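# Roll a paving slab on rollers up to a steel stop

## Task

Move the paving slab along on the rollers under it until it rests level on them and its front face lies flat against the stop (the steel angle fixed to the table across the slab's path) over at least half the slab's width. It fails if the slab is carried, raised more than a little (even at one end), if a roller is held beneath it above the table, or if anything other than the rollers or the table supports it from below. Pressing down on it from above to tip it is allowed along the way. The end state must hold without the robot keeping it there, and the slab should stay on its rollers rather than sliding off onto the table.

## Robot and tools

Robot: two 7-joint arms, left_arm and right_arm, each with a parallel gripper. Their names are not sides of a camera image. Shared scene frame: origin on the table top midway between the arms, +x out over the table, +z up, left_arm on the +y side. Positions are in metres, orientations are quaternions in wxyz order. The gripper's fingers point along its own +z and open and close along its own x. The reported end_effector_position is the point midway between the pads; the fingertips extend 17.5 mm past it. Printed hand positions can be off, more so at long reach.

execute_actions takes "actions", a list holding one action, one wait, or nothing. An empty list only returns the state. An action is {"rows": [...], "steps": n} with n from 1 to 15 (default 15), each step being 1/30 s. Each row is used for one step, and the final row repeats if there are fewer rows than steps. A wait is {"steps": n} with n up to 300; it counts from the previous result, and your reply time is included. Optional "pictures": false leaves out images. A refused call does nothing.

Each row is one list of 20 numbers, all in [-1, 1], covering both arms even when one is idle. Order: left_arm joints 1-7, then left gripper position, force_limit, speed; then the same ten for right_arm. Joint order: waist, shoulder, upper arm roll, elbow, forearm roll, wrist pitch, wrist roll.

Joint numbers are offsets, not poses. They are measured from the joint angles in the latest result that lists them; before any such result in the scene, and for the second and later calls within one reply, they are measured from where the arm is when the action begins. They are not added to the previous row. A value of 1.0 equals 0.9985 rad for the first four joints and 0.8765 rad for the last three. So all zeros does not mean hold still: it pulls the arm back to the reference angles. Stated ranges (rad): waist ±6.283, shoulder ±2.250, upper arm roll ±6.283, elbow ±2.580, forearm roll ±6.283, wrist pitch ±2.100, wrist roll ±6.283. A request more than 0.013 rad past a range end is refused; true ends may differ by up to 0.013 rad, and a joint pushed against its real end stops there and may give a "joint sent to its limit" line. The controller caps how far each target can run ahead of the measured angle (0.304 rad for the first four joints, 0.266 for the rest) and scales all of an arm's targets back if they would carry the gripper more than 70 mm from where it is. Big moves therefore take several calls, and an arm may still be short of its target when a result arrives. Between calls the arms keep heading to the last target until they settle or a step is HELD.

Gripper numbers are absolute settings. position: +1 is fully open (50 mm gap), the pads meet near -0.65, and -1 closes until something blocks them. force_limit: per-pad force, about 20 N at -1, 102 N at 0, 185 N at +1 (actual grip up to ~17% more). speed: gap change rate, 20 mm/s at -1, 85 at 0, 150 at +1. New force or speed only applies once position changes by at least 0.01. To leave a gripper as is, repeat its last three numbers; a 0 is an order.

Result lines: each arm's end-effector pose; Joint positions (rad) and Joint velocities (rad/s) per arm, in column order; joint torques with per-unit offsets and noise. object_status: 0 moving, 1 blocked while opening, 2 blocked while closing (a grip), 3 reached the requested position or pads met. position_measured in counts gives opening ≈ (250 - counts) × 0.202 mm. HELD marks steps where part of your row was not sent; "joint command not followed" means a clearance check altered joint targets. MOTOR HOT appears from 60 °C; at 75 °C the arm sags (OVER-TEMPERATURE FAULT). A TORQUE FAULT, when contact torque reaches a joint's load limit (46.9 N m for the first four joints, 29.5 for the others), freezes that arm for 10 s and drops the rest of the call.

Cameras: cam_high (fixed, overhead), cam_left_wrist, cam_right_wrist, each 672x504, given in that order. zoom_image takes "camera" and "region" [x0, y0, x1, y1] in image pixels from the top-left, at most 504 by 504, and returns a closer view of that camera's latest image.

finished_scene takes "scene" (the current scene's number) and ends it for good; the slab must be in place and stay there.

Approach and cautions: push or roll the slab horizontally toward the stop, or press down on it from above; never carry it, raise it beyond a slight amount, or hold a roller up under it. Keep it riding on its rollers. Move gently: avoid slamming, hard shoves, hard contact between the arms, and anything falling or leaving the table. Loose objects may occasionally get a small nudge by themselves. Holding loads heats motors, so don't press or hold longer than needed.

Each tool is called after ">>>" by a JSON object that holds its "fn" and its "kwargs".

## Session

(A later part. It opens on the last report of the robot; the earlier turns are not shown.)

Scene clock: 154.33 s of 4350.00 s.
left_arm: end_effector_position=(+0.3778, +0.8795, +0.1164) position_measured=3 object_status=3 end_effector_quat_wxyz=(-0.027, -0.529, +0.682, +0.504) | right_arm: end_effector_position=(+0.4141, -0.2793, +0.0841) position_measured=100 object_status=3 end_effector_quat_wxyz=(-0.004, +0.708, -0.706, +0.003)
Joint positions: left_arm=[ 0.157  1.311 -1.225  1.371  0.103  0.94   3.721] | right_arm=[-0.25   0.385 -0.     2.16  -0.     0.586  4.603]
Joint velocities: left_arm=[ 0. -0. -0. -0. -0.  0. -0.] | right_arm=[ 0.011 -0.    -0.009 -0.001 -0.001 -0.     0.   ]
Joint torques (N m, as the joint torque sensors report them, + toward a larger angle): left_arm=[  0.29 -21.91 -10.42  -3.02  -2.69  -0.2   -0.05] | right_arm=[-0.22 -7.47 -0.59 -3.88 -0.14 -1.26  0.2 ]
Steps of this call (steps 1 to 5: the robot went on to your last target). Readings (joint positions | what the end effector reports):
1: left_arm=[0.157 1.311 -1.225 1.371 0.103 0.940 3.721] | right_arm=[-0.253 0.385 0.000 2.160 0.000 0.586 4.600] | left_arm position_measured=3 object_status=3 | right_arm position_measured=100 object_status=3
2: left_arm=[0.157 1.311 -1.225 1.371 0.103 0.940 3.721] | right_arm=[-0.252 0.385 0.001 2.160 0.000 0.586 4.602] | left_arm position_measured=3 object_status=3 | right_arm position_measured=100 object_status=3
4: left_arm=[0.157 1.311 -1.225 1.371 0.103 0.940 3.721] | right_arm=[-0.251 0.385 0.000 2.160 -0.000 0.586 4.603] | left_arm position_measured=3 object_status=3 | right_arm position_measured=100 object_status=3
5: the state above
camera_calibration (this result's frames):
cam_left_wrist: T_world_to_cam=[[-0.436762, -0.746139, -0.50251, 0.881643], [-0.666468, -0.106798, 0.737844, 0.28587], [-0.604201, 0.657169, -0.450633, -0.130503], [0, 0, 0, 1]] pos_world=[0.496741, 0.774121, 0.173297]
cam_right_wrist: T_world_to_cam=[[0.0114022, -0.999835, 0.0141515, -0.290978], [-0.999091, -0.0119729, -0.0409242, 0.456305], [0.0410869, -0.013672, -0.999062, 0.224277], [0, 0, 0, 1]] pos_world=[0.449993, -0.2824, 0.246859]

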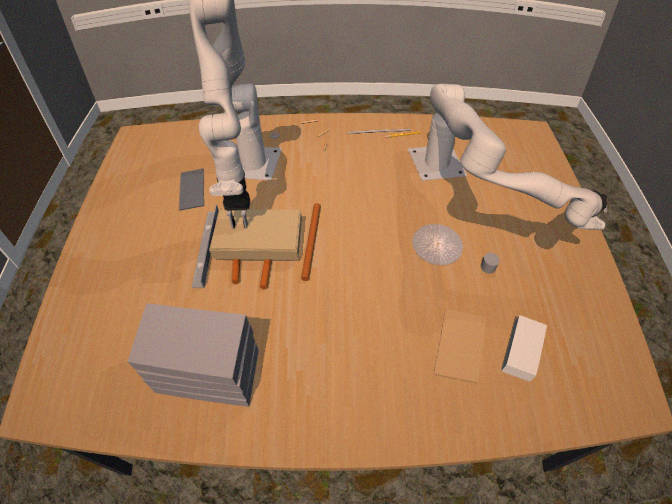

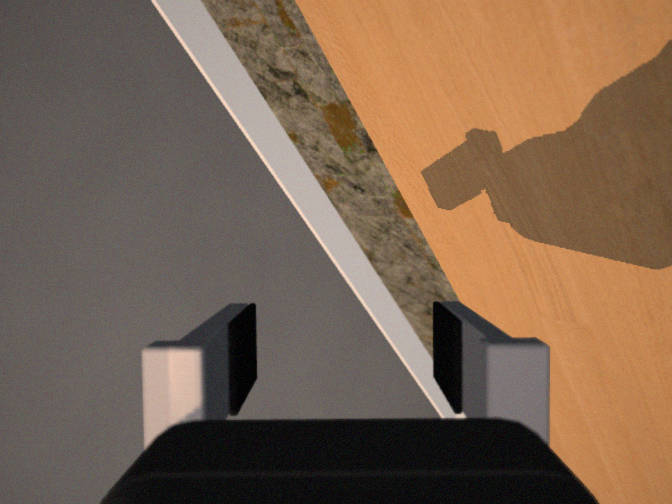

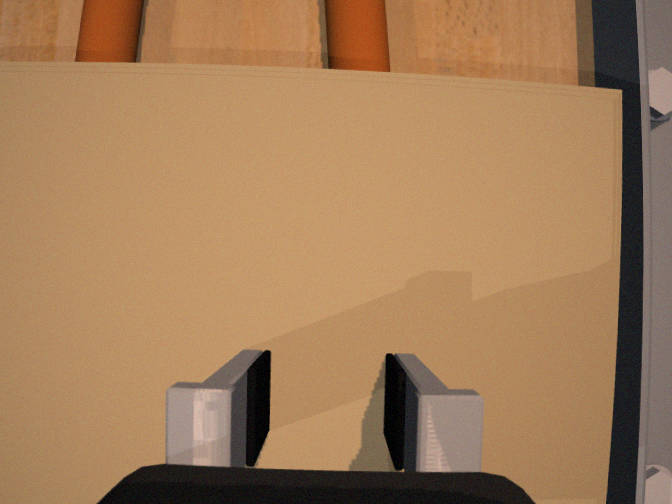

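>>> {"fn": "execute_actions", "kwargs": {"actions": [{"rows":[[0,0,0,0,0,0,0,1,0,0,0.005,0.008,0,0.002,0,-0.002,0.006,0.35,0.2,1],[0,0,0,0,0,0,0,1,0,0,0.010,0.008,0,0.002,0,-0.002,0.011,0.35,0.2,1],[0,0,0,0,0,0,0,1,0,0,0.015,0.008,0,0.002,0,-0.002,0.017,0.35,0.2,1],[0,0,0,0,0,0,0,1,0,0,0.020,0.008,0,0.002,0,-0.002,0.023,0.35,0.2,1],[0,0,0,0,0,0,0,1,0,0,0.025,0.008,0,0.002,0,-0.002,0.028,0.35,0.2,1],[0,0,0,0,0,0,0,1,0,0,0.030,0.008,0,0.002,0,-0.002,0.034,0.35,0.2,1],[0,0,0,0,0,0,0,1,0,0,0.035,0.008,0,0.002,0,-0.002,0.04,0.35,0.2,1],[0,0,0,0,0,0,0,1,0,0,0.040,0.008,0,0.002,0,-0.002,0.045,0.35,0.2,1],[0,0,0,0,0,0,0,1,0,0,0.044,0.008,0,0.002,0,-0.002,0.05,0.35,0.2,1],[0,0,0,0,0,0,0,1,0,0,0.048,0.008,0,0.002,0,-0.002,0.054,0.35,0.2,1],[0,0,0,0,0,0,0,1,0,0,0.052,0.008,0,0.002,0,-0.002,0.059,0.35,0.2,1],[0,0,0,0,0,0,0,1,0,0,0.056,0.008,0,0.002,0,-0.002,0.063,0.35,0.2,1],[0,0,0,0,0,0,0,1,0,0,0.06,0.008,0,0.002,0,-0.002,0.068,0.35,0.2,1],[0,0,0,0,0,0,0,1,0,0,0.063,0.008,0,0.002,0,-0.002,0.071,0.35,0.2,1],[0,0,0,0,0,0,0,1,0,0,0.066,0.008,0,0.002,0,-0.002,0.074,0.35,0.2,1]],"steps":15}]}}

>>> {"fn": "execute_actions", "kwargs": {"actions": [{"steps":8}]}}

Scene clock: 160.17 s of 4350.00 s.
left_arm: end_effector_position=(+0.3778, +0.8795, +0.1164) position_measured=3 object_status=3 end_effector_quat_wxyz=(-0.027, -0.529, +0.682, +0.504) | right_arm: end_effector_position=(+0.4156, -0.2972, +0.0842) position_measured=100 object_status=3 end_effector_quat_wxyz=(-0.006, +0.709, -0.705, +0.004)
Joint positions: left_arm=[ 0.157  1.311 -1.225  1.371  0.103  0.94   3.721] | right_arm=[-0.192  0.386 -0.003  2.158 -0.002  0.584  4.663]
Joint velocities: left_arm=[ 0.     0.    -0.     0.001  0.    -0.002 -0.   ] | right_arm=[ 0.084  0.001 -0.015 -0.003 -0.004 -0.004  0.096]
Joint torques (N m, as the joint torque sensors report them, + toward a larger angle): left_arm=[  0.13 -21.88 -10.2   -2.98  -2.38  -0.37   0.11] | right_arm=[ 2.95 -7.78  3.08 -2.81  0.76 -0.39 -0.1 ]
Steps of this call (steps 1 to 15: the robot went on to your last target; steps 16 to 90: nothing new was sent; then 2.33 s passed at rest; steps 91 to 105: all 15 steps of this action). Readings (joint positions | what the end effector reports):
91: left_arm=[0.157 1.311 -1.225 1.371 0.103 0.940 3.721] | right_arm=[-0.248 0.385 -0.001 2.160 -0.001 0.586 4.604] | left_arm position_measured=3 object_status=3 | right_arm position_measured=100 object_status=3
92: left_arm=[0.157 1.311 -1.225 1.371 0.103 0.940 3.721] | right_arm=[-0.246 0.385 -0.001 2.160 -0.001 0.586 4.607] | left_arm position_measured=3 object_status=3 | right_arm position_measured=100 object_status=3
94: left_arm=[0.157 1.311 -1.225 1.371 0.103 0.940 3.721] | right_arm=[-0.238 0.385 -0.002 2.159 -0.001 0.586 4.615] | left_arm position_measured=3 object_status=3 | right_arm position_measured=100 object_status=3
98: left_arm=[0.157 1.311 -1.225 1.371 0.103 0.940 3.721] | right_arm=[-0.219 0.385 -0.000 2.159 -0.000 0.585 4.634] | left_arm position_measured=3 object_status=3 | right_arm position_measured=100 object_status=3
105: the state above
camera_calibration (this result's frames):
cam_left_wrist: T_world_to_cam=[[-0.436765, -0.746135, -0.502512, 0.881643], [-0.66647, -0.106796, 0.737843, 0.285871], [-0.604197, 0.657173, -0.450632, -0.130507], [0, 0, 0, 1]] pos_world=[0.496743, 0.774121, 0.173298]
cam_right_wrist: T_world_to_cam=[[0.0145607, -0.999819, 0.0122641, -0.310077], [-0.99895, -0.0150787, -0.0432636, 0.456758], [0.0434407, -0.0116213, -0.998988, 0.22367], [0, 0, 0, 1]] pos_world=[0.451077, -0.300534, 0.247007]

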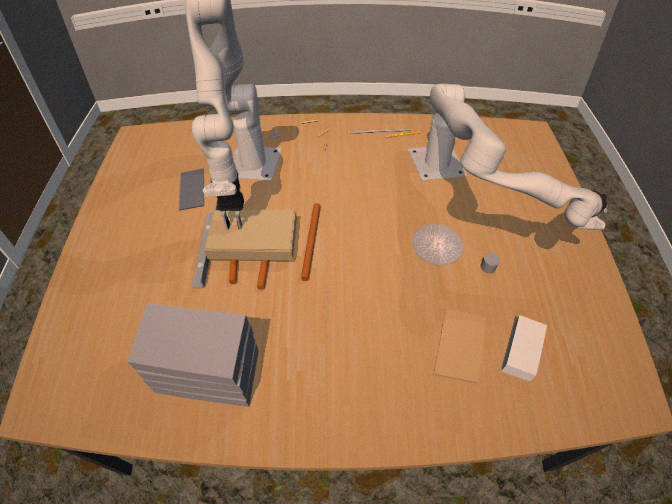

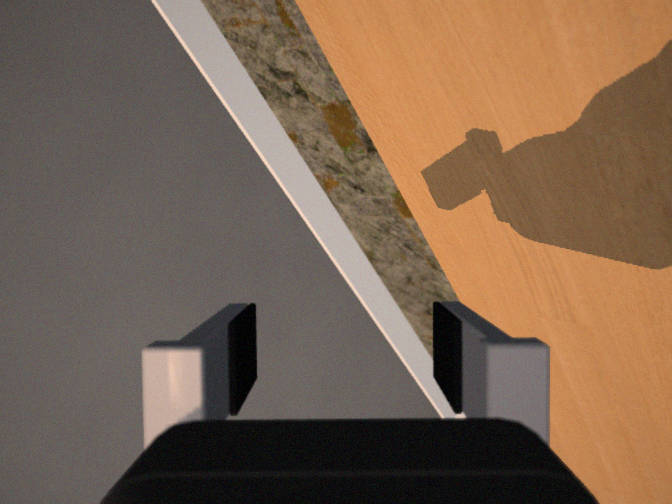

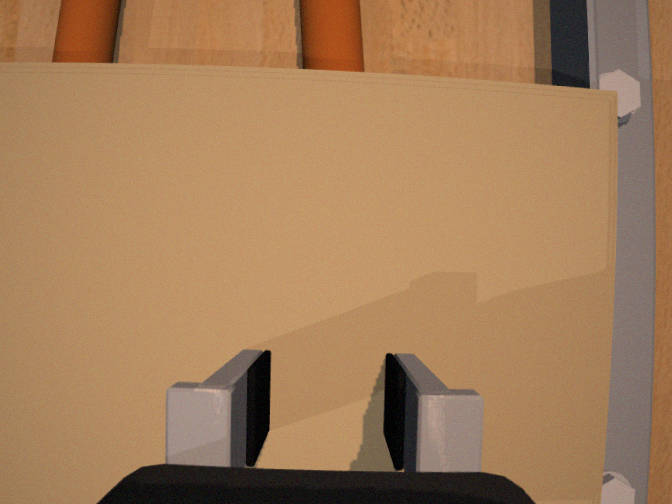

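Scene clock: 160.43 s of 4350.00 s.
left_arm: end_effector_position=(+0.3778, +0.8795, +0.1164) position_measured=3 object_status=3 end_effector_quat_wxyz=(-0.027, -0.529, +0.682, +0.504) | right_arm: end_effector_position=(+0.4157, -0.2982, +0.0842) position_measured=100 object_status=3 end_effector_quat_wxyz=(-0.006, +0.710, -0.704, +0.004)
Joint positions: left_arm=[ 0.157  1.311 -1.225  1.371  0.103  0.94   3.721] | right_arm=[-0.188  0.386 -0.004  2.158 -0.003  0.584  4.668]
Joint velocities: left_arm=[ 0.  0.  0.  0.  0. -0. -0.] | right_arm=[ 0.002 -0.    -0.001 -0.001 -0.001 -0.001  0.   ]
Joint torques (N m, as the joint torque sensors report them, + toward a larger angle): left_arm=[  0.46 -22.04 -10.51  -3.28  -2.54  -0.06   0.23] | right_arm=[ 2.51 -8.2   3.12 -2.83  0.91 -0.28  0.27]
Steps of this call (steps 1 to 8: the robot went on to your last target). Readings (joint positions | what the end effector reports):
1: left_arm=[0.157 1.311 -1.225 1.371 0.103 0.940 3.721] | right_arm=[-0.190 0.386 -0.004 2.158 -0.002 0.584 4.666] | left_arm position_measured=3 object_status=3 | right_arm position_measured=100 object_status=3
2: left_arm=[0.157 1.311 -1.225 1.371 0.103 0.940 3.721] | right_arm=[-0.189 0.386 -0.003 2.158 -0.002 0.584 4.667] | left_arm position_measured=3 object_status=3 | right_arm position_measured=100 object_status=3
4: left_arm=[0.157 1.311 -1.225 1.371 0.103 0.940 3.721] | right_arm=[-0.189 0.386 -0.004 2.158 -0.002 0.584 4.668] | left_arm position_measured=3 object_status=3 | right_arm position_measured=100 object_status=3
8: the state above
camera_calibration (this result's frames):
cam_left_wrist: T_world_to_cam=[[-0.436765, -0.746135, -0.502513, 0.881643], [-0.66647, -0.106796, 0.737843, 0.285871], [-0.604197, 0.657173, -0.450632, -0.130508], [0, 0, 0, 1]] pos_world=[0.496743, 0.774121, 0.173298]
cam_right_wrist: T_world_to_cam=[[0.0159379, -0.999802, 0.011949, -0.311606], [-0.998917, -0.016444, -0.0435206, 0.456468], [0.0437085, -0.0112425, -0.998981, 0.223661], [0, 0, 0, 1]] pos_world=[0.451164, -0.301524, 0.247022]

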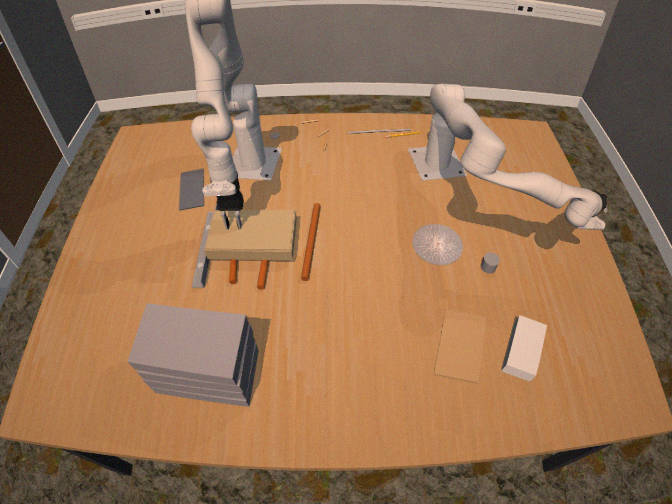

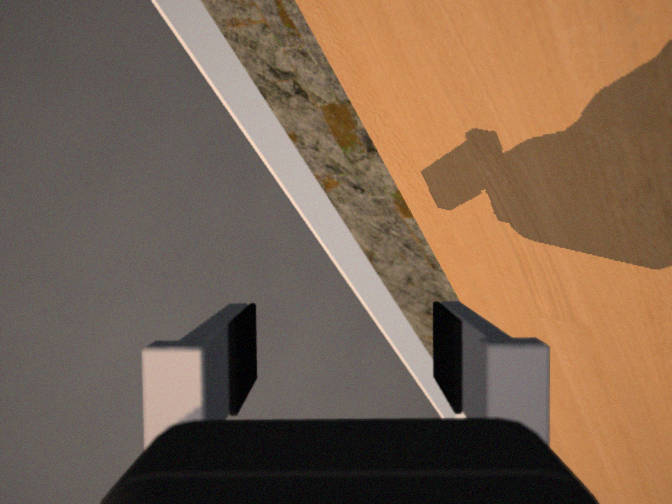

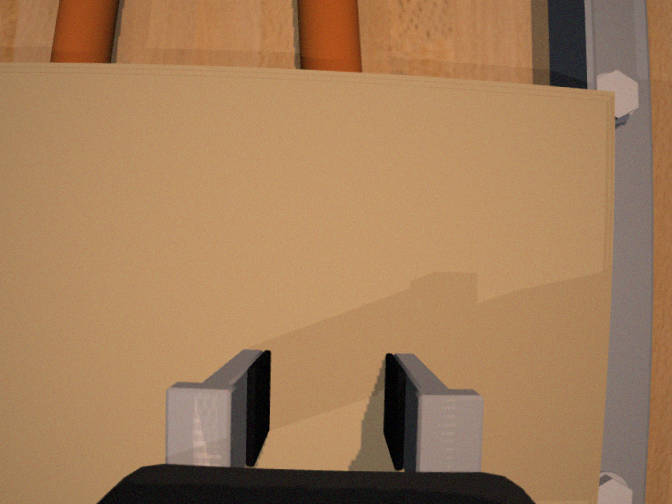

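>>> {"fn": "execute_actions", "kwargs": {"actions": [{"rows":[[0,0,0,0,0,0,0,1,0,0,0.006,0.007,0.004,0.005,0.003,-0.001,0.006,0.35,0.2,1],[0,0,0,0,0,0,0,1,0,0,0.008,0.006,0.004,0.006,0.003,-0.001,0.012,0.35,0.2,1],[0,0,0,0,0,0,0,1,0,0,0.01,0.005,0.004,0.008,0.003,-0.002,0.018,0.35,0.2,1],[0,0,0,0,0,0,0,1,0,0,0.012,0.005,0.004,0.009,0.003,-0.002,0.024,0.35,0.2,1],[0,0,0,0,0,0,0,1,0,0,0.014,0.004,0.004,0.01,0.003,-0.003,0.03,0.35,0.2,1],[0,0,0,0,0,0,0,1,0,0,0.016,0.003,0.004,0.011,0.003,-0.004,0.036,0.35,0.2,1],[0,0,0,0,0,0,0,1,0,0,0.018,0.003,0.004,0.013,0.003,-0.004,0.042,0.35,0.2,1],[0,0,0,0,0,0,0,1,0,0,0.02,0.002,0.004,0.014,0.003,-0.005,0.048,0.35,0.2,1],[0,0,0,0,0,0,0,1,0,0,0.022,0.001,0.004,0.015,0.003,-0.005,0.054,0.35,0.2,1],[0,0,0,0,0,0,0,1,0,0,0.024,0.001,0.004,0.016,0.003,-0.006,0.06,0.35,0.2,1],[0,0,0,0,0,0,0,1,0,0,0.026,0,0.004,0.018,0.003,-0.007,0.066,0.35,0.2,1],[0,0,0,0,0,0,0,1,0,0,0.028,-0.001,0.004,0.019,0.003,-0.007,0.072,0.35,0.2,1],[0,0,0,0,0,0,0,1,0,0,0.03,-0.001,0.004,0.02,0.003,-0.008,0.078,0.35,0.2,1],[0,0,0,0,0,0,0,1,0,0,0.031,-0.002,0.004,0.0216,0.003,-0.009,0.088,0.35,0.2,1]],"steps":15}]}}

>>> {"fn": "execute_actions", "kwargs": {"actions": [{"steps":8}]}}

Scene clock: 167.03 s of 4350.00 s.
left_arm: end_effector_position=(+0.3778, +0.8795, +0.1164) position_measured=3 object_status=3 end_effector_quat_wxyz=(-0.027, -0.529, +0.682, +0.504) | right_arm: end_effector_position=(+0.4113, -0.3073, +0.0841) position_measured=100 object_status=3 end_effector_quat_wxyz=(-0.006, +0.725, -0.689, +0.005)
Joint positions: left_arm=[ 0.157  1.311 -1.225  1.371  0.103  0.94   3.721] | right_arm=[-0.161  0.378 -0.002  2.173 -0.001  0.574  4.74 ]
Joint velocities: left_arm=[-0.     0.    -0.    -0.001  0.     0.002 -0.   ] | right_arm=[ 0.024 -0.011  0.009  0.028  0.004 -0.017  0.155]
Joint torques (N m, as the joint torque sensors report them, + toward a larger angle): left_arm=[  0.27 -21.72 -10.53  -2.96  -2.63  -0.18   0.19] | right_arm=[ 1.63 -9.07  1.4  -1.68 -0.04  1.21  0.2 ]
Steps of this call (steps 1 to 15: the robot went on to your last target; steps 16 to 90: nothing new was sent; then 3.10 s passed at rest; steps 91 to 105: all 15 steps of this action). Readings (joint positions | what the end effector reports):
91: left_arm=[0.157 1.311 -1.225 1.371 0.103 0.940 3.721] | right_arm=[-0.187 0.386 -0.004 2.158 -0.003 0.584 4.669] | left_arm position_measured=3 object_status=3 | right_arm position_measured=100 object_status=3
92: left_arm=[0.157 1.311 -1.225 1.371 0.103 0.940 3.721] | right_arm=[-0.186 0.385 -0.004 2.159 -0.002 0.583 4.672] | left_arm position_measured=3 object_status=3 | right_arm position_measured=100 object_status=3
94: left_arm=[0.157 1.311 -1.225 1.371 0.103 0.940 3.721] | right_arm=[-0.182 0.385 -0.003 2.161 -0.002 0.581 4.681] | left_arm position_measured=3 object_status=3 | right_arm position_measured=100 object_status=3
98: left_arm=[0.157 1.311 -1.225 1.371 0.103 0.940 3.721] | right_arm=[-0.174 0.383 -0.003 2.165 -0.001 0.579 4.702] | left_arm position_measured=3 object_status=3 | right_arm position_measured=100 object_status=3
105: the state above
camera_calibration (this result's frames):
cam_left_wrist: T_world_to_cam=[[-0.436768, -0.746132, -0.502515, 0.881644], [-0.666472, -0.106795, 0.737841, 0.285872], [-0.604192, 0.657178, -0.450632, -0.130512], [0, 0, 0, 1]] pos_world=[0.496745, 0.774122, 0.173299]
cam_right_wrist: T_world_to_cam=[[0.0602641, -0.998078, 0.0144294, -0.338569], [-0.997083, -0.0608697, -0.0460394, 0.437758], [0.0468293, -0.0116128, -0.998835, 0.222302], [0, 0, 0, 1]] pos_world=[0.446475, -0.30869, 0.247083]

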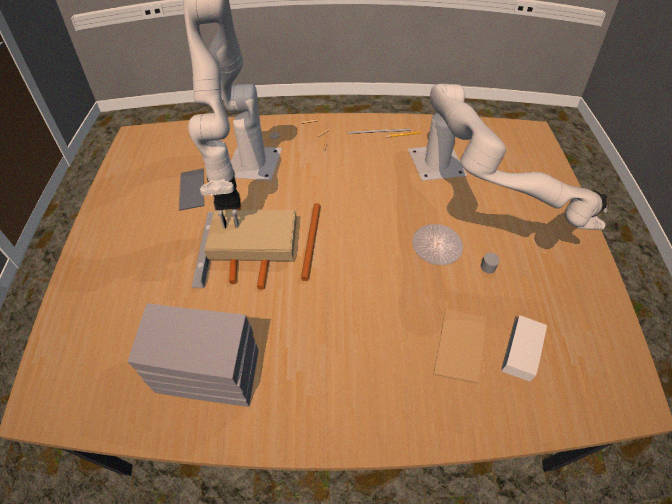

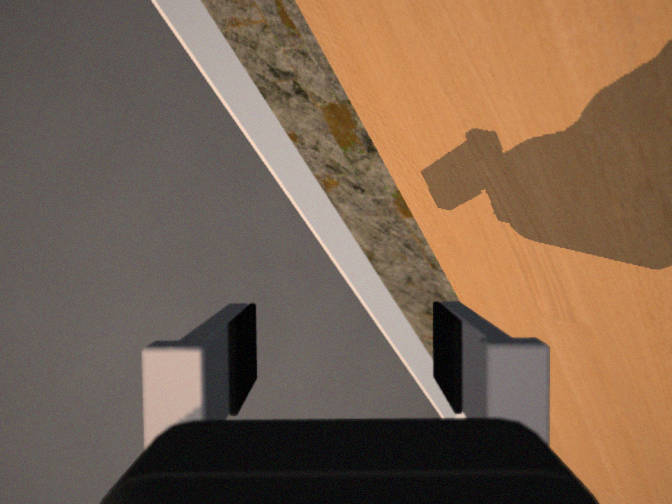

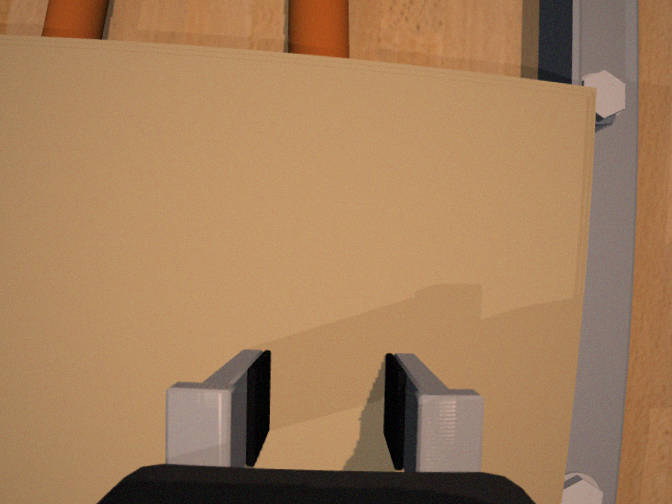

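Scene clock: 167.30 s of 4350.00 s.
left_arm: end_effector_position=(+0.3778, +0.8795, +0.1164) position_measured=3 object_status=3 end_effector_quat_wxyz=(-0.027, -0.529, +0.682, +0.504) | right_arm: end_effector_position=(+0.4110, -0.3076, +0.0841) position_measured=100 object_status=3 end_effector_quat_wxyz=(-0.006, +0.727, -0.687, +0.005)
Joint positions: left_arm=[ 0.157  1.311 -1.225  1.371  0.103  0.94   3.721] | right_arm=[-0.159  0.378 -0.003  2.174 -0.001  0.574  4.746]
Joint velocities: left_arm=[-0.     0.    -0.    -0.     0.001  0.001  0.001] | right_arm=[ 0.002 -0.    -0.001  0.     0.    -0.001  0.   ]
Joint torques (N m, as the joint torque sensors report them, + toward a larger angle): left_arm=[  0.12 -22.16 -10.28  -2.84  -2.52   0.05   0.11] | right_arm=[ 1.62 -8.72  1.96 -1.46  0.7   0.93 -0.09]
Steps of this call (steps 1 to 8: the robot went on to your last target). Readings (joint positions | what the end effector reports):
1: left_arm=[0.157 1.311 -1.225 1.371 0.103 0.940 3.721] | right_arm=[-0.160 0.378 -0.002 2.173 -0.001 0.574 4.744] | left_arm position_measured=3 object_status=3 | right_arm position_measured=100 object_status=3
2: left_arm=[0.157 1.311 -1.225 1.371 0.103 0.940 3.721] | right_arm=[-0.160 0.378 -0.002 2.174 -0.001 0.574 4.745] | left_arm position_measured=3 object_status=3 | right_arm position_measured=100 object_status=3
4: left_arm=[0.157 1.311 -1.225 1.371 0.103 0.940 3.721] | right_arm=[-0.160 0.378 -0.002 2.174 -0.001 0.574 4.745] | left_arm position_measured=3 object_status=3 | right_arm position_measured=100 object_status=3
8: the state above
camera_calibration (this result's frames):
cam_left_wrist: T_world_to_cam=[[-0.436768, -0.746132, -0.502515, 0.881644], [-0.666472, -0.106795, 0.737841, 0.285872], [-0.604193, 0.657178, -0.450632, -0.130512], [0, 0, 0, 1]] pos_world=[0.496745, 0.774122, 0.173299]
cam_right_wrist: T_world_to_cam=[[0.0643313, -0.997824, 0.014444, -0.340467], [-0.996816, -0.0649362, -0.046275, 0.436137], [0.0471123, -0.011421, -0.998824, 0.222264], [0, 0, 0, 1]] pos_world=[0.44618, -0.308867, 0.247103]

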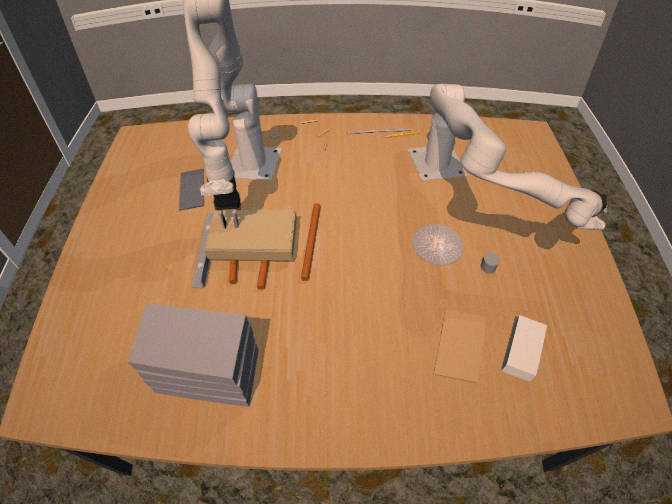

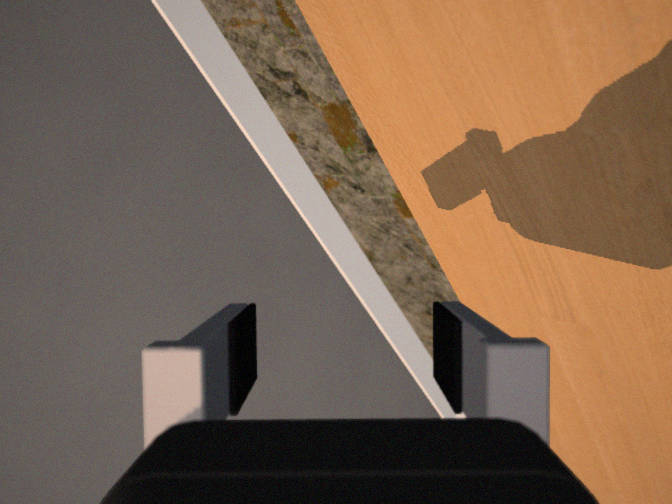

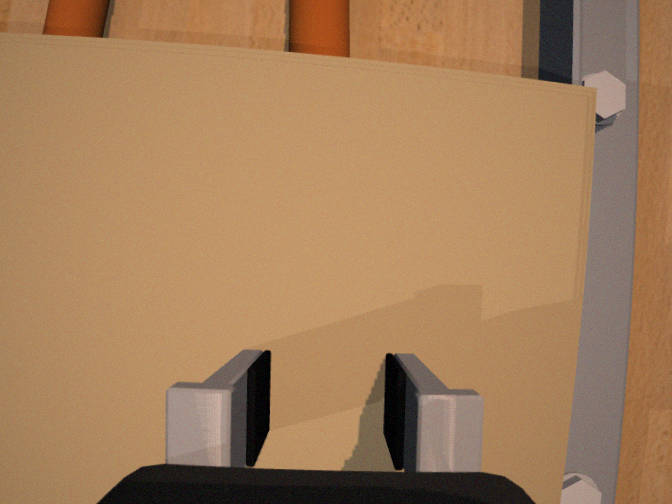

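>>> {"fn": "execute_actions", "kwargs": {"actions": [{"rows":[[0,0,0,0,0,0,0,1,0,0,-0.002,-0.01,0.003,-0.006,0.001,0.02,0,0.35,0.2,1],[0,0,0,0,0,0,0,1,0,0,-0.003,-0.03,0.003,-0.017,0.001,0.06,0,0.35,0.2,1],[0,0,0,0,0,0,0,1,0,0,-0.003,-0.06,0.003,-0.034,0.001,0.12,0,0.35,0.2,1],[0,0,0,0,0,0,0,1,0,0,-0.003,-0.087,0.003,-0.05,0.001,0.174,0,0.35,0.2,1],[0,0,0,0,0,0,0,1,0,0,-0.003,-0.087,0.003,-0.05,0.001,0.174,0,0.35,0.2,1],[0,0,0,0,0,0,0,1,0,0,-0.003,-0.087,0.003,-0.05,0.001,0.174,-0.2,0.35,0.2,1],[0,0,0,0,0,0,0,1,0,0,-0.003,-0.087,0.003,-0.05,0.001,0.174,-0.5,1,0.2,1],[0,0,0,0,0,0,0,1,0,0,-0.15,-0.05,0.003,-0.11,0.001,0.2,-1,1,0.2,1],[0,0,0,0,0,0,0,1,0,0,-0.3,-0.01,0.003,-0.18,0.001,0.235,-1,1,0.2,1]],"steps":15}], "pictures": false}}

Scene clock: 174.50 s of 4350.00 s.
left_arm: end_effector_position=(+0.3778, +0.8795, +0.1164) position_measured=3 object_status=3 end_effector_quat_wxyz=(-0.027, -0.529, +0.682, +0.504) | right_arm: end_effector_position=(+0.4225, -0.2637, +0.1217) position_measured=3 object_status=0 end_effector_quat_wxyz=(+0.003, +0.686, -0.728, -0.001)
Joint positions: left_arm=[ 0.157  1.311 -1.225  1.371  0.103  0.94   3.721] | right_arm=[-0.3    0.328  0.003  2.065  0.     0.754  4.493]
Joint velocities: left_arm=[ 0.     0.    -0.001  0.     0.     0.001  0.   ] | right_arm=[-0.956  0.241 -0.043 -0.438 -0.022  0.14  -1.172]
Joint torques (N m, as the joint torque sensors report them, + toward a larger angle): left_arm=[  0.41 -21.72 -10.48  -2.8   -2.42  -0.25   0.33] | right_arm=[ -0.46 -14.03  -1.    -6.24  -0.24  -0.33   0.53]
From where the robot then was, a joint's target lay farther than a number of 1.0 reaches, so one or more steps of this call were cut to that.
Steps of this call (steps 1 to 15: the robot went on to your last target; steps 16 to 90: nothing new was sent; then 3.70 s passed at rest; steps 91 to 105: all 15 steps of this action). Readings (joint positions | what the end effector reports):
91: left_arm=[0.157 1.311 -1.225 1.371 0.103 0.940 3.721] | right_arm=[-0.160 0.377 -0.002 2.173 -0.001 0.575 4.746] | left_arm position_measured=3 object_status=3 | right_arm position_measured=100 object_status=3
92: left_arm=[0.157 1.311 -1.225 1.371 0.103 0.940 3.721] | right_arm=[-0.161 0.371 -0.001 2.172 -0.000 0.581 4.745] | left_arm position_measured=3 object_status=3 | right_arm position_measured=100 object_status=3
94: left_arm=[0.157 1.311 -1.225 1.371 0.103 0.940 3.721] | right_arm=[-0.162 0.344 0.000 2.159 -0.000 0.615 4.745] | left_arm position_measured=3 object_status=3 | right_arm position_measured=100 object_status=3
98: left_arm=[0.157 1.311 -1.225 1.371 0.103 0.940 3.721] | right_arm=[-0.163 0.299 0.001 2.130 -0.000 0.713 4.719] | left_arm position_measured=3 object_status=3 | right_arm position_measured=58 object_status=0
105: the state above

>>> {"fn": "execute_actions", "kwargs": {"actions": [{"rows":[[0,0,0,0,0,0,0,1,0,0,-0.475,0.123,-0.003,-0.211,0,0.094,-1,1,0.2,1]],"steps":15}], "pictures": false}}

Scene clock: 176.43 s of 4350.00 s.
left_arm: end_effector_position=(+0.3778, +0.8795, +0.1164) position_measured=3 object_status=3 end_effector_quat_wxyz=(-0.027, -0.529, +0.682, +0.504) | right_arm: end_effector_position=(+0.4243, -0.0792, +0.1227) position_measured=3 object_status=3 end_effector_quat_wxyz=(+0.001, -0.525, +0.851, +0.001)
Joint positions: left_arm=[ 0.157  1.311 -1.225  1.371  0.103  0.94   3.721] | right_arm=[-0.762  0.448 -0.003  1.856 -0.001  0.834  3.62 ]
Joint velocities: left_arm=[ 0. -0.  0.  0.  0. -0. -0.] | right_arm=[-0.158  0.038 -0.01  -0.083 -0.002  0.035 -0.155]
Joint torques (N m, as the joint torque sensors report them, + toward a larger angle): left_arm=[  0.2  -21.77 -10.48  -2.85  -2.67  -0.36   0.08] | right_arm=[  2.51 -18.17   2.06  -6.35   0.35   0.04  -0.17]
Steps of this call (steps 1 to 43: the robot went on to your last target; steps 44 to 58: all 15 steps of this action). Readings (joint positions | what the end effector reports):
44: left_arm=[0.157 1.311 -1.225 1.371 0.103 0.940 3.721] | right_arm=[-0.461 0.368 0.001 1.994 -0.000 0.780 3.868] | left_arm position_measured=3 object_status=3 | right_arm position_measured=3 object_status=3
45: left_arm=[0.157 1.311 -1.225 1.371 0.103 0.940 3.721] | right_arm=[-0.468 0.370 0.002 1.991 0.000 0.781 3.864] | left_arm position_measured=3 object_status=3 | right_arm position_measured=3 object_status=3
47: left_arm=[0.157 1.311 -1.225 1.371 0.103 0.940 3.721] | right_arm=[-0.498 0.379 0.003 1.979 0.001 0.786 3.842] | left_arm position_measured=3 object_status=3 | right_arm position_measured=3 object_status=3
51: left_arm=[0.157 1.311 -1.225 1.371 0.103 0.940 3.721] | right_arm=[-0.613 0.409 0.002 1.928 0.000 0.806 3.751] | left_arm position_measured=3 object_status=3 | right_arm position_measured=3 object_status=3
58: the state above

>>> {"fn": "execute_actions", "kwargs": {"actions": [{"rows":[[0,0,0,0,0,0,0,1,0,0,-0.012,0.003,0.003,-0.002,0.001,0.003,-1,1,0.2,1]],"steps":15}], "pictures": false}}

Scene clock: 177.93 s of 4350.00 s.
left_arm: end_effector_position=(+0.3778, +0.8795, +0.1164) position_measured=3 object_status=3 end_effector_quat_wxyz=(-0.027, -0.529, +0.682, +0.504) | right_arm: end_effector_position=(+0.4141, -0.0858, +0.1219) position_measured=3 object_status=3 end_effector_quat_wxyz=(-0.000, -0.298, +0.955, -0.000)
Joint positions: left_arm=[ 0.157  1.311 -1.225  1.371  0.103  0.94   3.721] | right_arm=[-0.774  0.451  0.     1.854  0.     0.837  3.111]
Joint velocities: left_arm=[-0.    -0.    -0.     0.001 -0.001  0.     0.001] | right_arm=[-0.    -0.     0.     0.    -0.     0.    -1.216]
Joint torques (N m, as the joint torque sensors report them, + toward a larger angle): left_arm=[ -0.12 -21.94 -10.67  -2.78  -2.51  -0.31   0.06] | right_arm=[  0.17 -17.09   0.18  -7.19   0.05   0.01   0.04]
Steps of this call (steps 1 to 30: the robot went on to your last target; steps 31 to 45: all 15 steps of this action). Readings (joint positions | what the end effector reports):
31: left_arm=[0.157 1.311 -1.225 1.371 0.103 0.940 3.721] | right_arm=[-0.774 0.451 -0.000 1.854 0.000 0.836 3.615] | left_arm position_measured=3 object_status=3 | right_arm position_measured=3 object_status=3
32: left_arm=[0.157 1.311 -1.225 1.371 0.103 0.940 3.721] | right_arm=[-0.774 0.451 -0.000 1.854 0.000 0.836 3.606] | left_arm position_measured=3 object_status=3 | right_arm position_measured=3 object_status=3
34: left_arm=[0.157 1.311 -1.225 1.371 0.103 0.940 3.721] | right_arm=[-0.774 0.451 -0.000 1.854 0.000 0.836 3.555] | left_arm position_measured=3 object_status=3 | right_arm position_measured=3 object_status=3
38: left_arm=[0.157 1.311 -1.225 1.371 0.103 0.940 3.721] | right_arm=[-0.774 0.451 -0.000 1.854 0.000 0.837 3.395] | left_arm position_measured=3 object_status=3 | right_arm position_measured=3 object_status=3
45: the state above

>>> {"fn": "execute_actions", "kwargs": {"actions": [{"rows":[[0,0,0,0,0,0,0,1,0,0,0,0,0,0,0,0,-0.654,1,0.2,1]],"steps":15}]}}

Scene clock: 181.17 s of 4350.00 s.
left_arm: end_effector_position=(+0.3778, +0.8795, +0.1164) position_measured=3 object_status=3 end_effector_quat_wxyz=(-0.027, -0.529, +0.682, +0.504) | right_arm: end_effector_position=(+0.4007, -0.0902, +0.1219) position_measured=3 object_status=3 end_effector_quat_wxyz=(-0.000, -0.016, +1.000, -0.000)
Joint positions: left_arm=[ 0.157  1.311 -1.225  1.371  0.103  0.94   3.721] | right_arm=[-0.774  0.451  0.     1.854  0.     0.837  2.538]
Joint velocities: left_arm=[ 0.    -0.     0.    -0.001 -0.     0.001  0.   ] | right_arm=[-0.    -0.    -0.    -0.    -0.    -0.001 -0.   ]
Joint torques (N m, as the joint torque sensors report them, + toward a larger angle): left_arm=[  0.22 -21.95 -10.24  -2.68  -2.55  -0.17   0.14] | right_arm=[  0.1  -17.65   0.3   -7.19   0.01  -0.02   0.16]
Steps of this call (steps 1 to 30: the robot went on to your last target; steps 31 to 82: nothing new was sent; steps 83 to 97: all 15 steps of this action). Readings (joint positions | what the end effector reports):
83: left_arm=[0.157 1.311 -1.225 1.371 0.103 0.940 3.721] | right_arm=[-0.774 0.451 0.000 1.854 0.000 0.837 2.742] | left_arm position_measured=3 object_status=3 | right_arm position_measured=3 object_status=3
84: left_arm=[0.157 1.311 -1.225 1.371 0.103 0.940 3.721] | right_arm=[-0.774 0.451 0.000 1.854 0.000 0.837 2.733] | left_arm position_measured=3 object_status=3 | right_arm position_measured=3 object_status=3
86: left_arm=[0.157 1.311 -1.225 1.371 0.103 0.940 3.721] | right_arm=[-0.774 0.451 0.000 1.854 0.000 0.837 2.682] | left_arm position_measured=3 object_status=3 | right_arm position_measured=3 object_status=3
90: left_arm=[0.157 1.311 -1.225 1.371 0.103 0.940 3.721] | right_arm=[-0.774 0.451 0.000 1.854 0.000 0.837 2.551] | left_arm position_measured=3 object_status=3 | right_arm position_measured=3 object_status=3
97: the state above
camera_calibration (this result's frames):
cam_left_wrist: T_world_to_cam=[[-0.436779, -0.746117, -0.502526, 0.881647], [-0.66648, -0.106789, 0.737835, 0.285874], [-0.604176, 0.657195, -0.450629, -0.130529], [0, 0, 0, 1]] pos_world=[0.496752, 0.774123, 0.173302]
cam_right_wrist: T_world_to_cam=[[-0.999033, -0.041044, 0.0157638, 0.388881], [-0.04151, 0.998673, -0.030468, 0.152946], [-0.0144923, -0.0310929, -0.999411, 0.28595], [0, 0, 0, 1]] pos_world=[0.398998, -0.127891, 0.284311]

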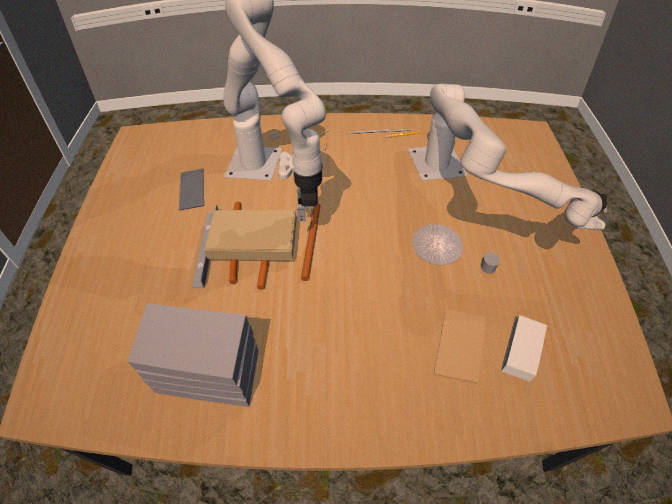

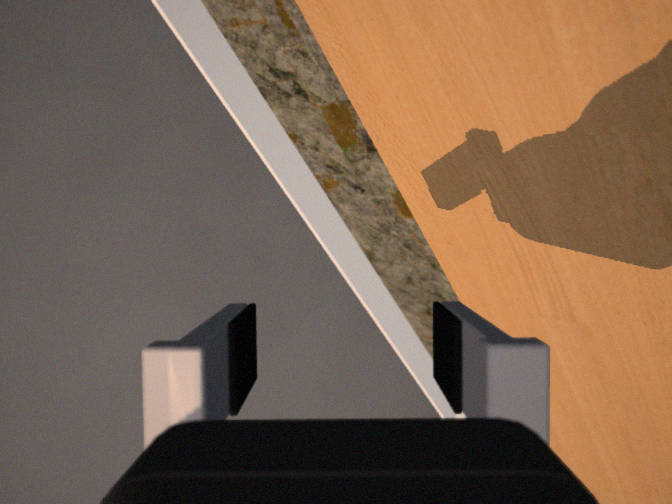

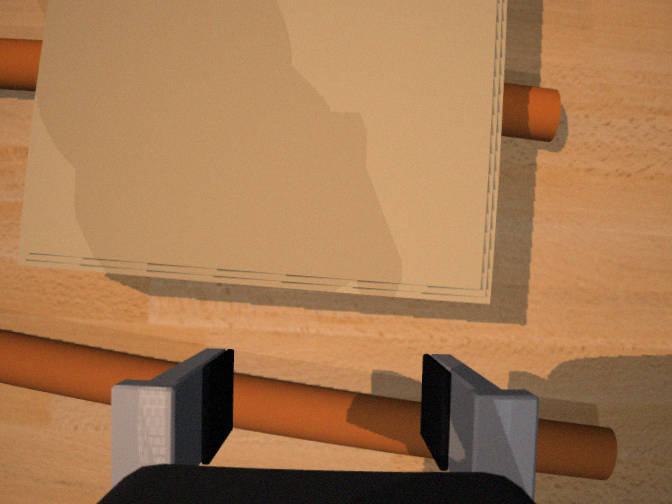

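>>> {"fn": "execute_actions", "kwargs": {"actions": [{"rows":[[0,0,0,0,0,0,0,1,0,0,-0.005,0.01,0,0.02,0,-0.03,-0.006,1,0.2,1],[0,0,0,0,0,0,0,1,0,0,-0.005,0.022,0,0.032,0,-0.057,-0.006,1,0.2,1],[0,0,0,0,0,0,0,1,0,0,-0.005,0.034,0,0.044,0,-0.084,-0.006,1,0.2,1],[0,0,0,0,0,0,0,1,0,0,-0.005,0.046,0,0.055,0,-0.111,-0.006,1,0.2,1],[0,0,0,0,0,0,0,1,0,0,-0.005,0.058,0,0.066,0,-0.138,-0.006,1,0.2,1],[0,0,0,0,0,0,0,1,0,0,-0.005,0.07,0,0.077,0,-0.165,-0.006,1,0.2,1],[0,0,0,0,0,0,0,1,0,0,-0.005,0.082,0,0.088,0,-0.192,-0.006,1,0.2,1],[0,0,0,0,0,0,0,1,0,0,-0.005,0.093,0,0.098,0,-0.217,-0.006,1,0.2,1],[0,0,0,0,0,0,0,1,0,0,-0.005,0.103,0,0.1075,0,-0.241,-0.006,1,0.2,1]],"steps":15}]}}

Scene clock: 186.17 s of 4350.00 s.
left_arm: end_effector_position=(+0.3778, +0.8795, +0.1164) position_measured=3 object_status=3 end_effector_quat_wxyz=(-0.027, -0.529, +0.682, +0.504) | right_arm: end_effector_position=(+0.3913, -0.0947, +0.0579) position_measured=3 object_status=3 end_effector_quat_wxyz=(+0.001, -0.016, +1.000, +0.001)
Joint positions: left_arm=[ 0.157  1.311 -1.225  1.371  0.103  0.94   3.721] | right_arm=[-0.779  0.551 -0.     1.962  0.     0.626  2.532]
Joint velocities: left_arm=[-0.     0.    -0.    -0.001 -0.     0.003 -0.001] | right_arm=[-0.     0.018  0.     0.001  0.    -0.008  0.   ]
Joint torques (N m, as the joint torque sensors report them, + toward a larger angle): left_arm=[  0.38 -22.12 -10.46  -2.95  -2.72  -0.16   0.02] | right_arm=[  0.17 -17.55   0.01  -5.63  -0.03  -0.07   0.25]
Steps of this call (steps 1 to 15: the robot went on to your last target; steps 16 to 90: nothing new was sent; then 1.50 s passed at rest; steps 91 to 105: all 15 steps of this action). Readings (joint positions | what the end effector reports):
91: left_arm=[0.157 1.311 -1.225 1.371 0.103 0.940 3.721] | right_arm=[-0.775 0.451 0.000 1.855 0.000 0.836 2.537] | left_arm position_measured=3 object_status=3 | right_arm position_measured=3 object_status=3
92: left_arm=[0.157 1.311 -1.225 1.371 0.103 0.940 3.721] | right_arm=[-0.776 0.455 0.000 1.860 0.000 0.829 2.536] | left_arm position_measured=3 object_status=3 | right_arm position_measured=3 object_status=3
94: left_arm=[0.157 1.311 -1.225 1.371 0.103 0.940 3.721] | right_arm=[-0.778 0.472 -0.000 1.881 0.000 0.794 2.533] | left_arm position_measured=3 object_status=3 | right_arm position_measured=3 object_status=3
98: left_arm=[0.157 1.311 -1.225 1.371 0.103 0.940 3.721] | right_arm=[-0.779 0.517 -0.000 1.927 0.000 0.702 2.532] | left_arm position_measured=3 object_status=3 | right_arm position_measured=3 object_status=3
105: the state above
camera_calibration (this result's frames):
cam_left_wrist: T_world_to_cam=[[-0.436782, -0.746114, -0.502529, 0.881647], [-0.666482, -0.106787, 0.737834, 0.285875], [-0.604172, 0.657199, -0.450628, -0.130534], [0, 0, 0, 1]] pos_world=[0.496753, 0.774124, 0.173303]
cam_right_wrist: T_world_to_cam=[[-0.999079, -0.0408308, 0.013227, 0.38046], [-0.0411966, 0.99874, -0.0286738, 0.154812], [-0.0120395, -0.0291922, -0.999501, 0.220929], [0, 0, 0, 1]] pos_world=[0.389147, -0.132633, 0.220226]

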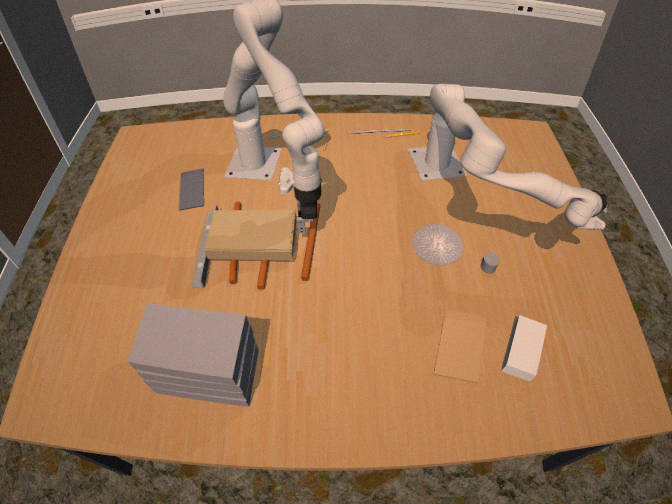

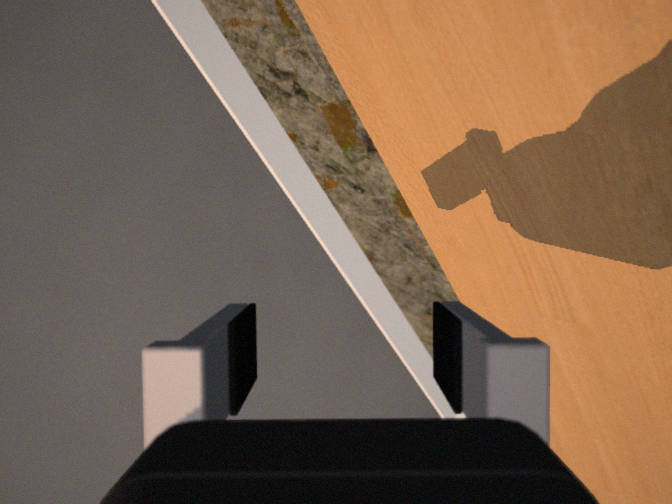

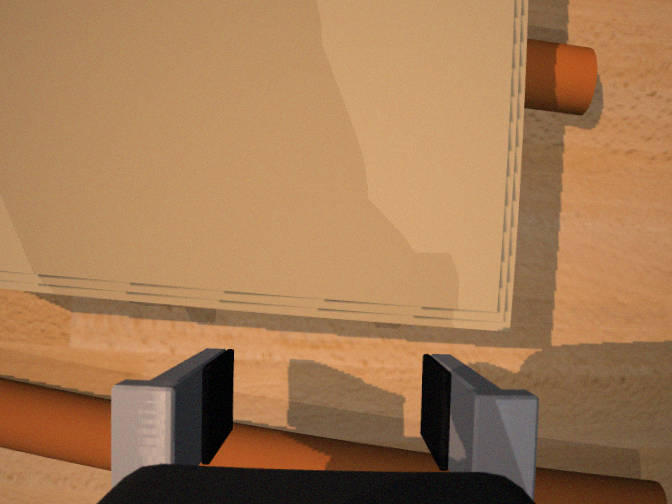

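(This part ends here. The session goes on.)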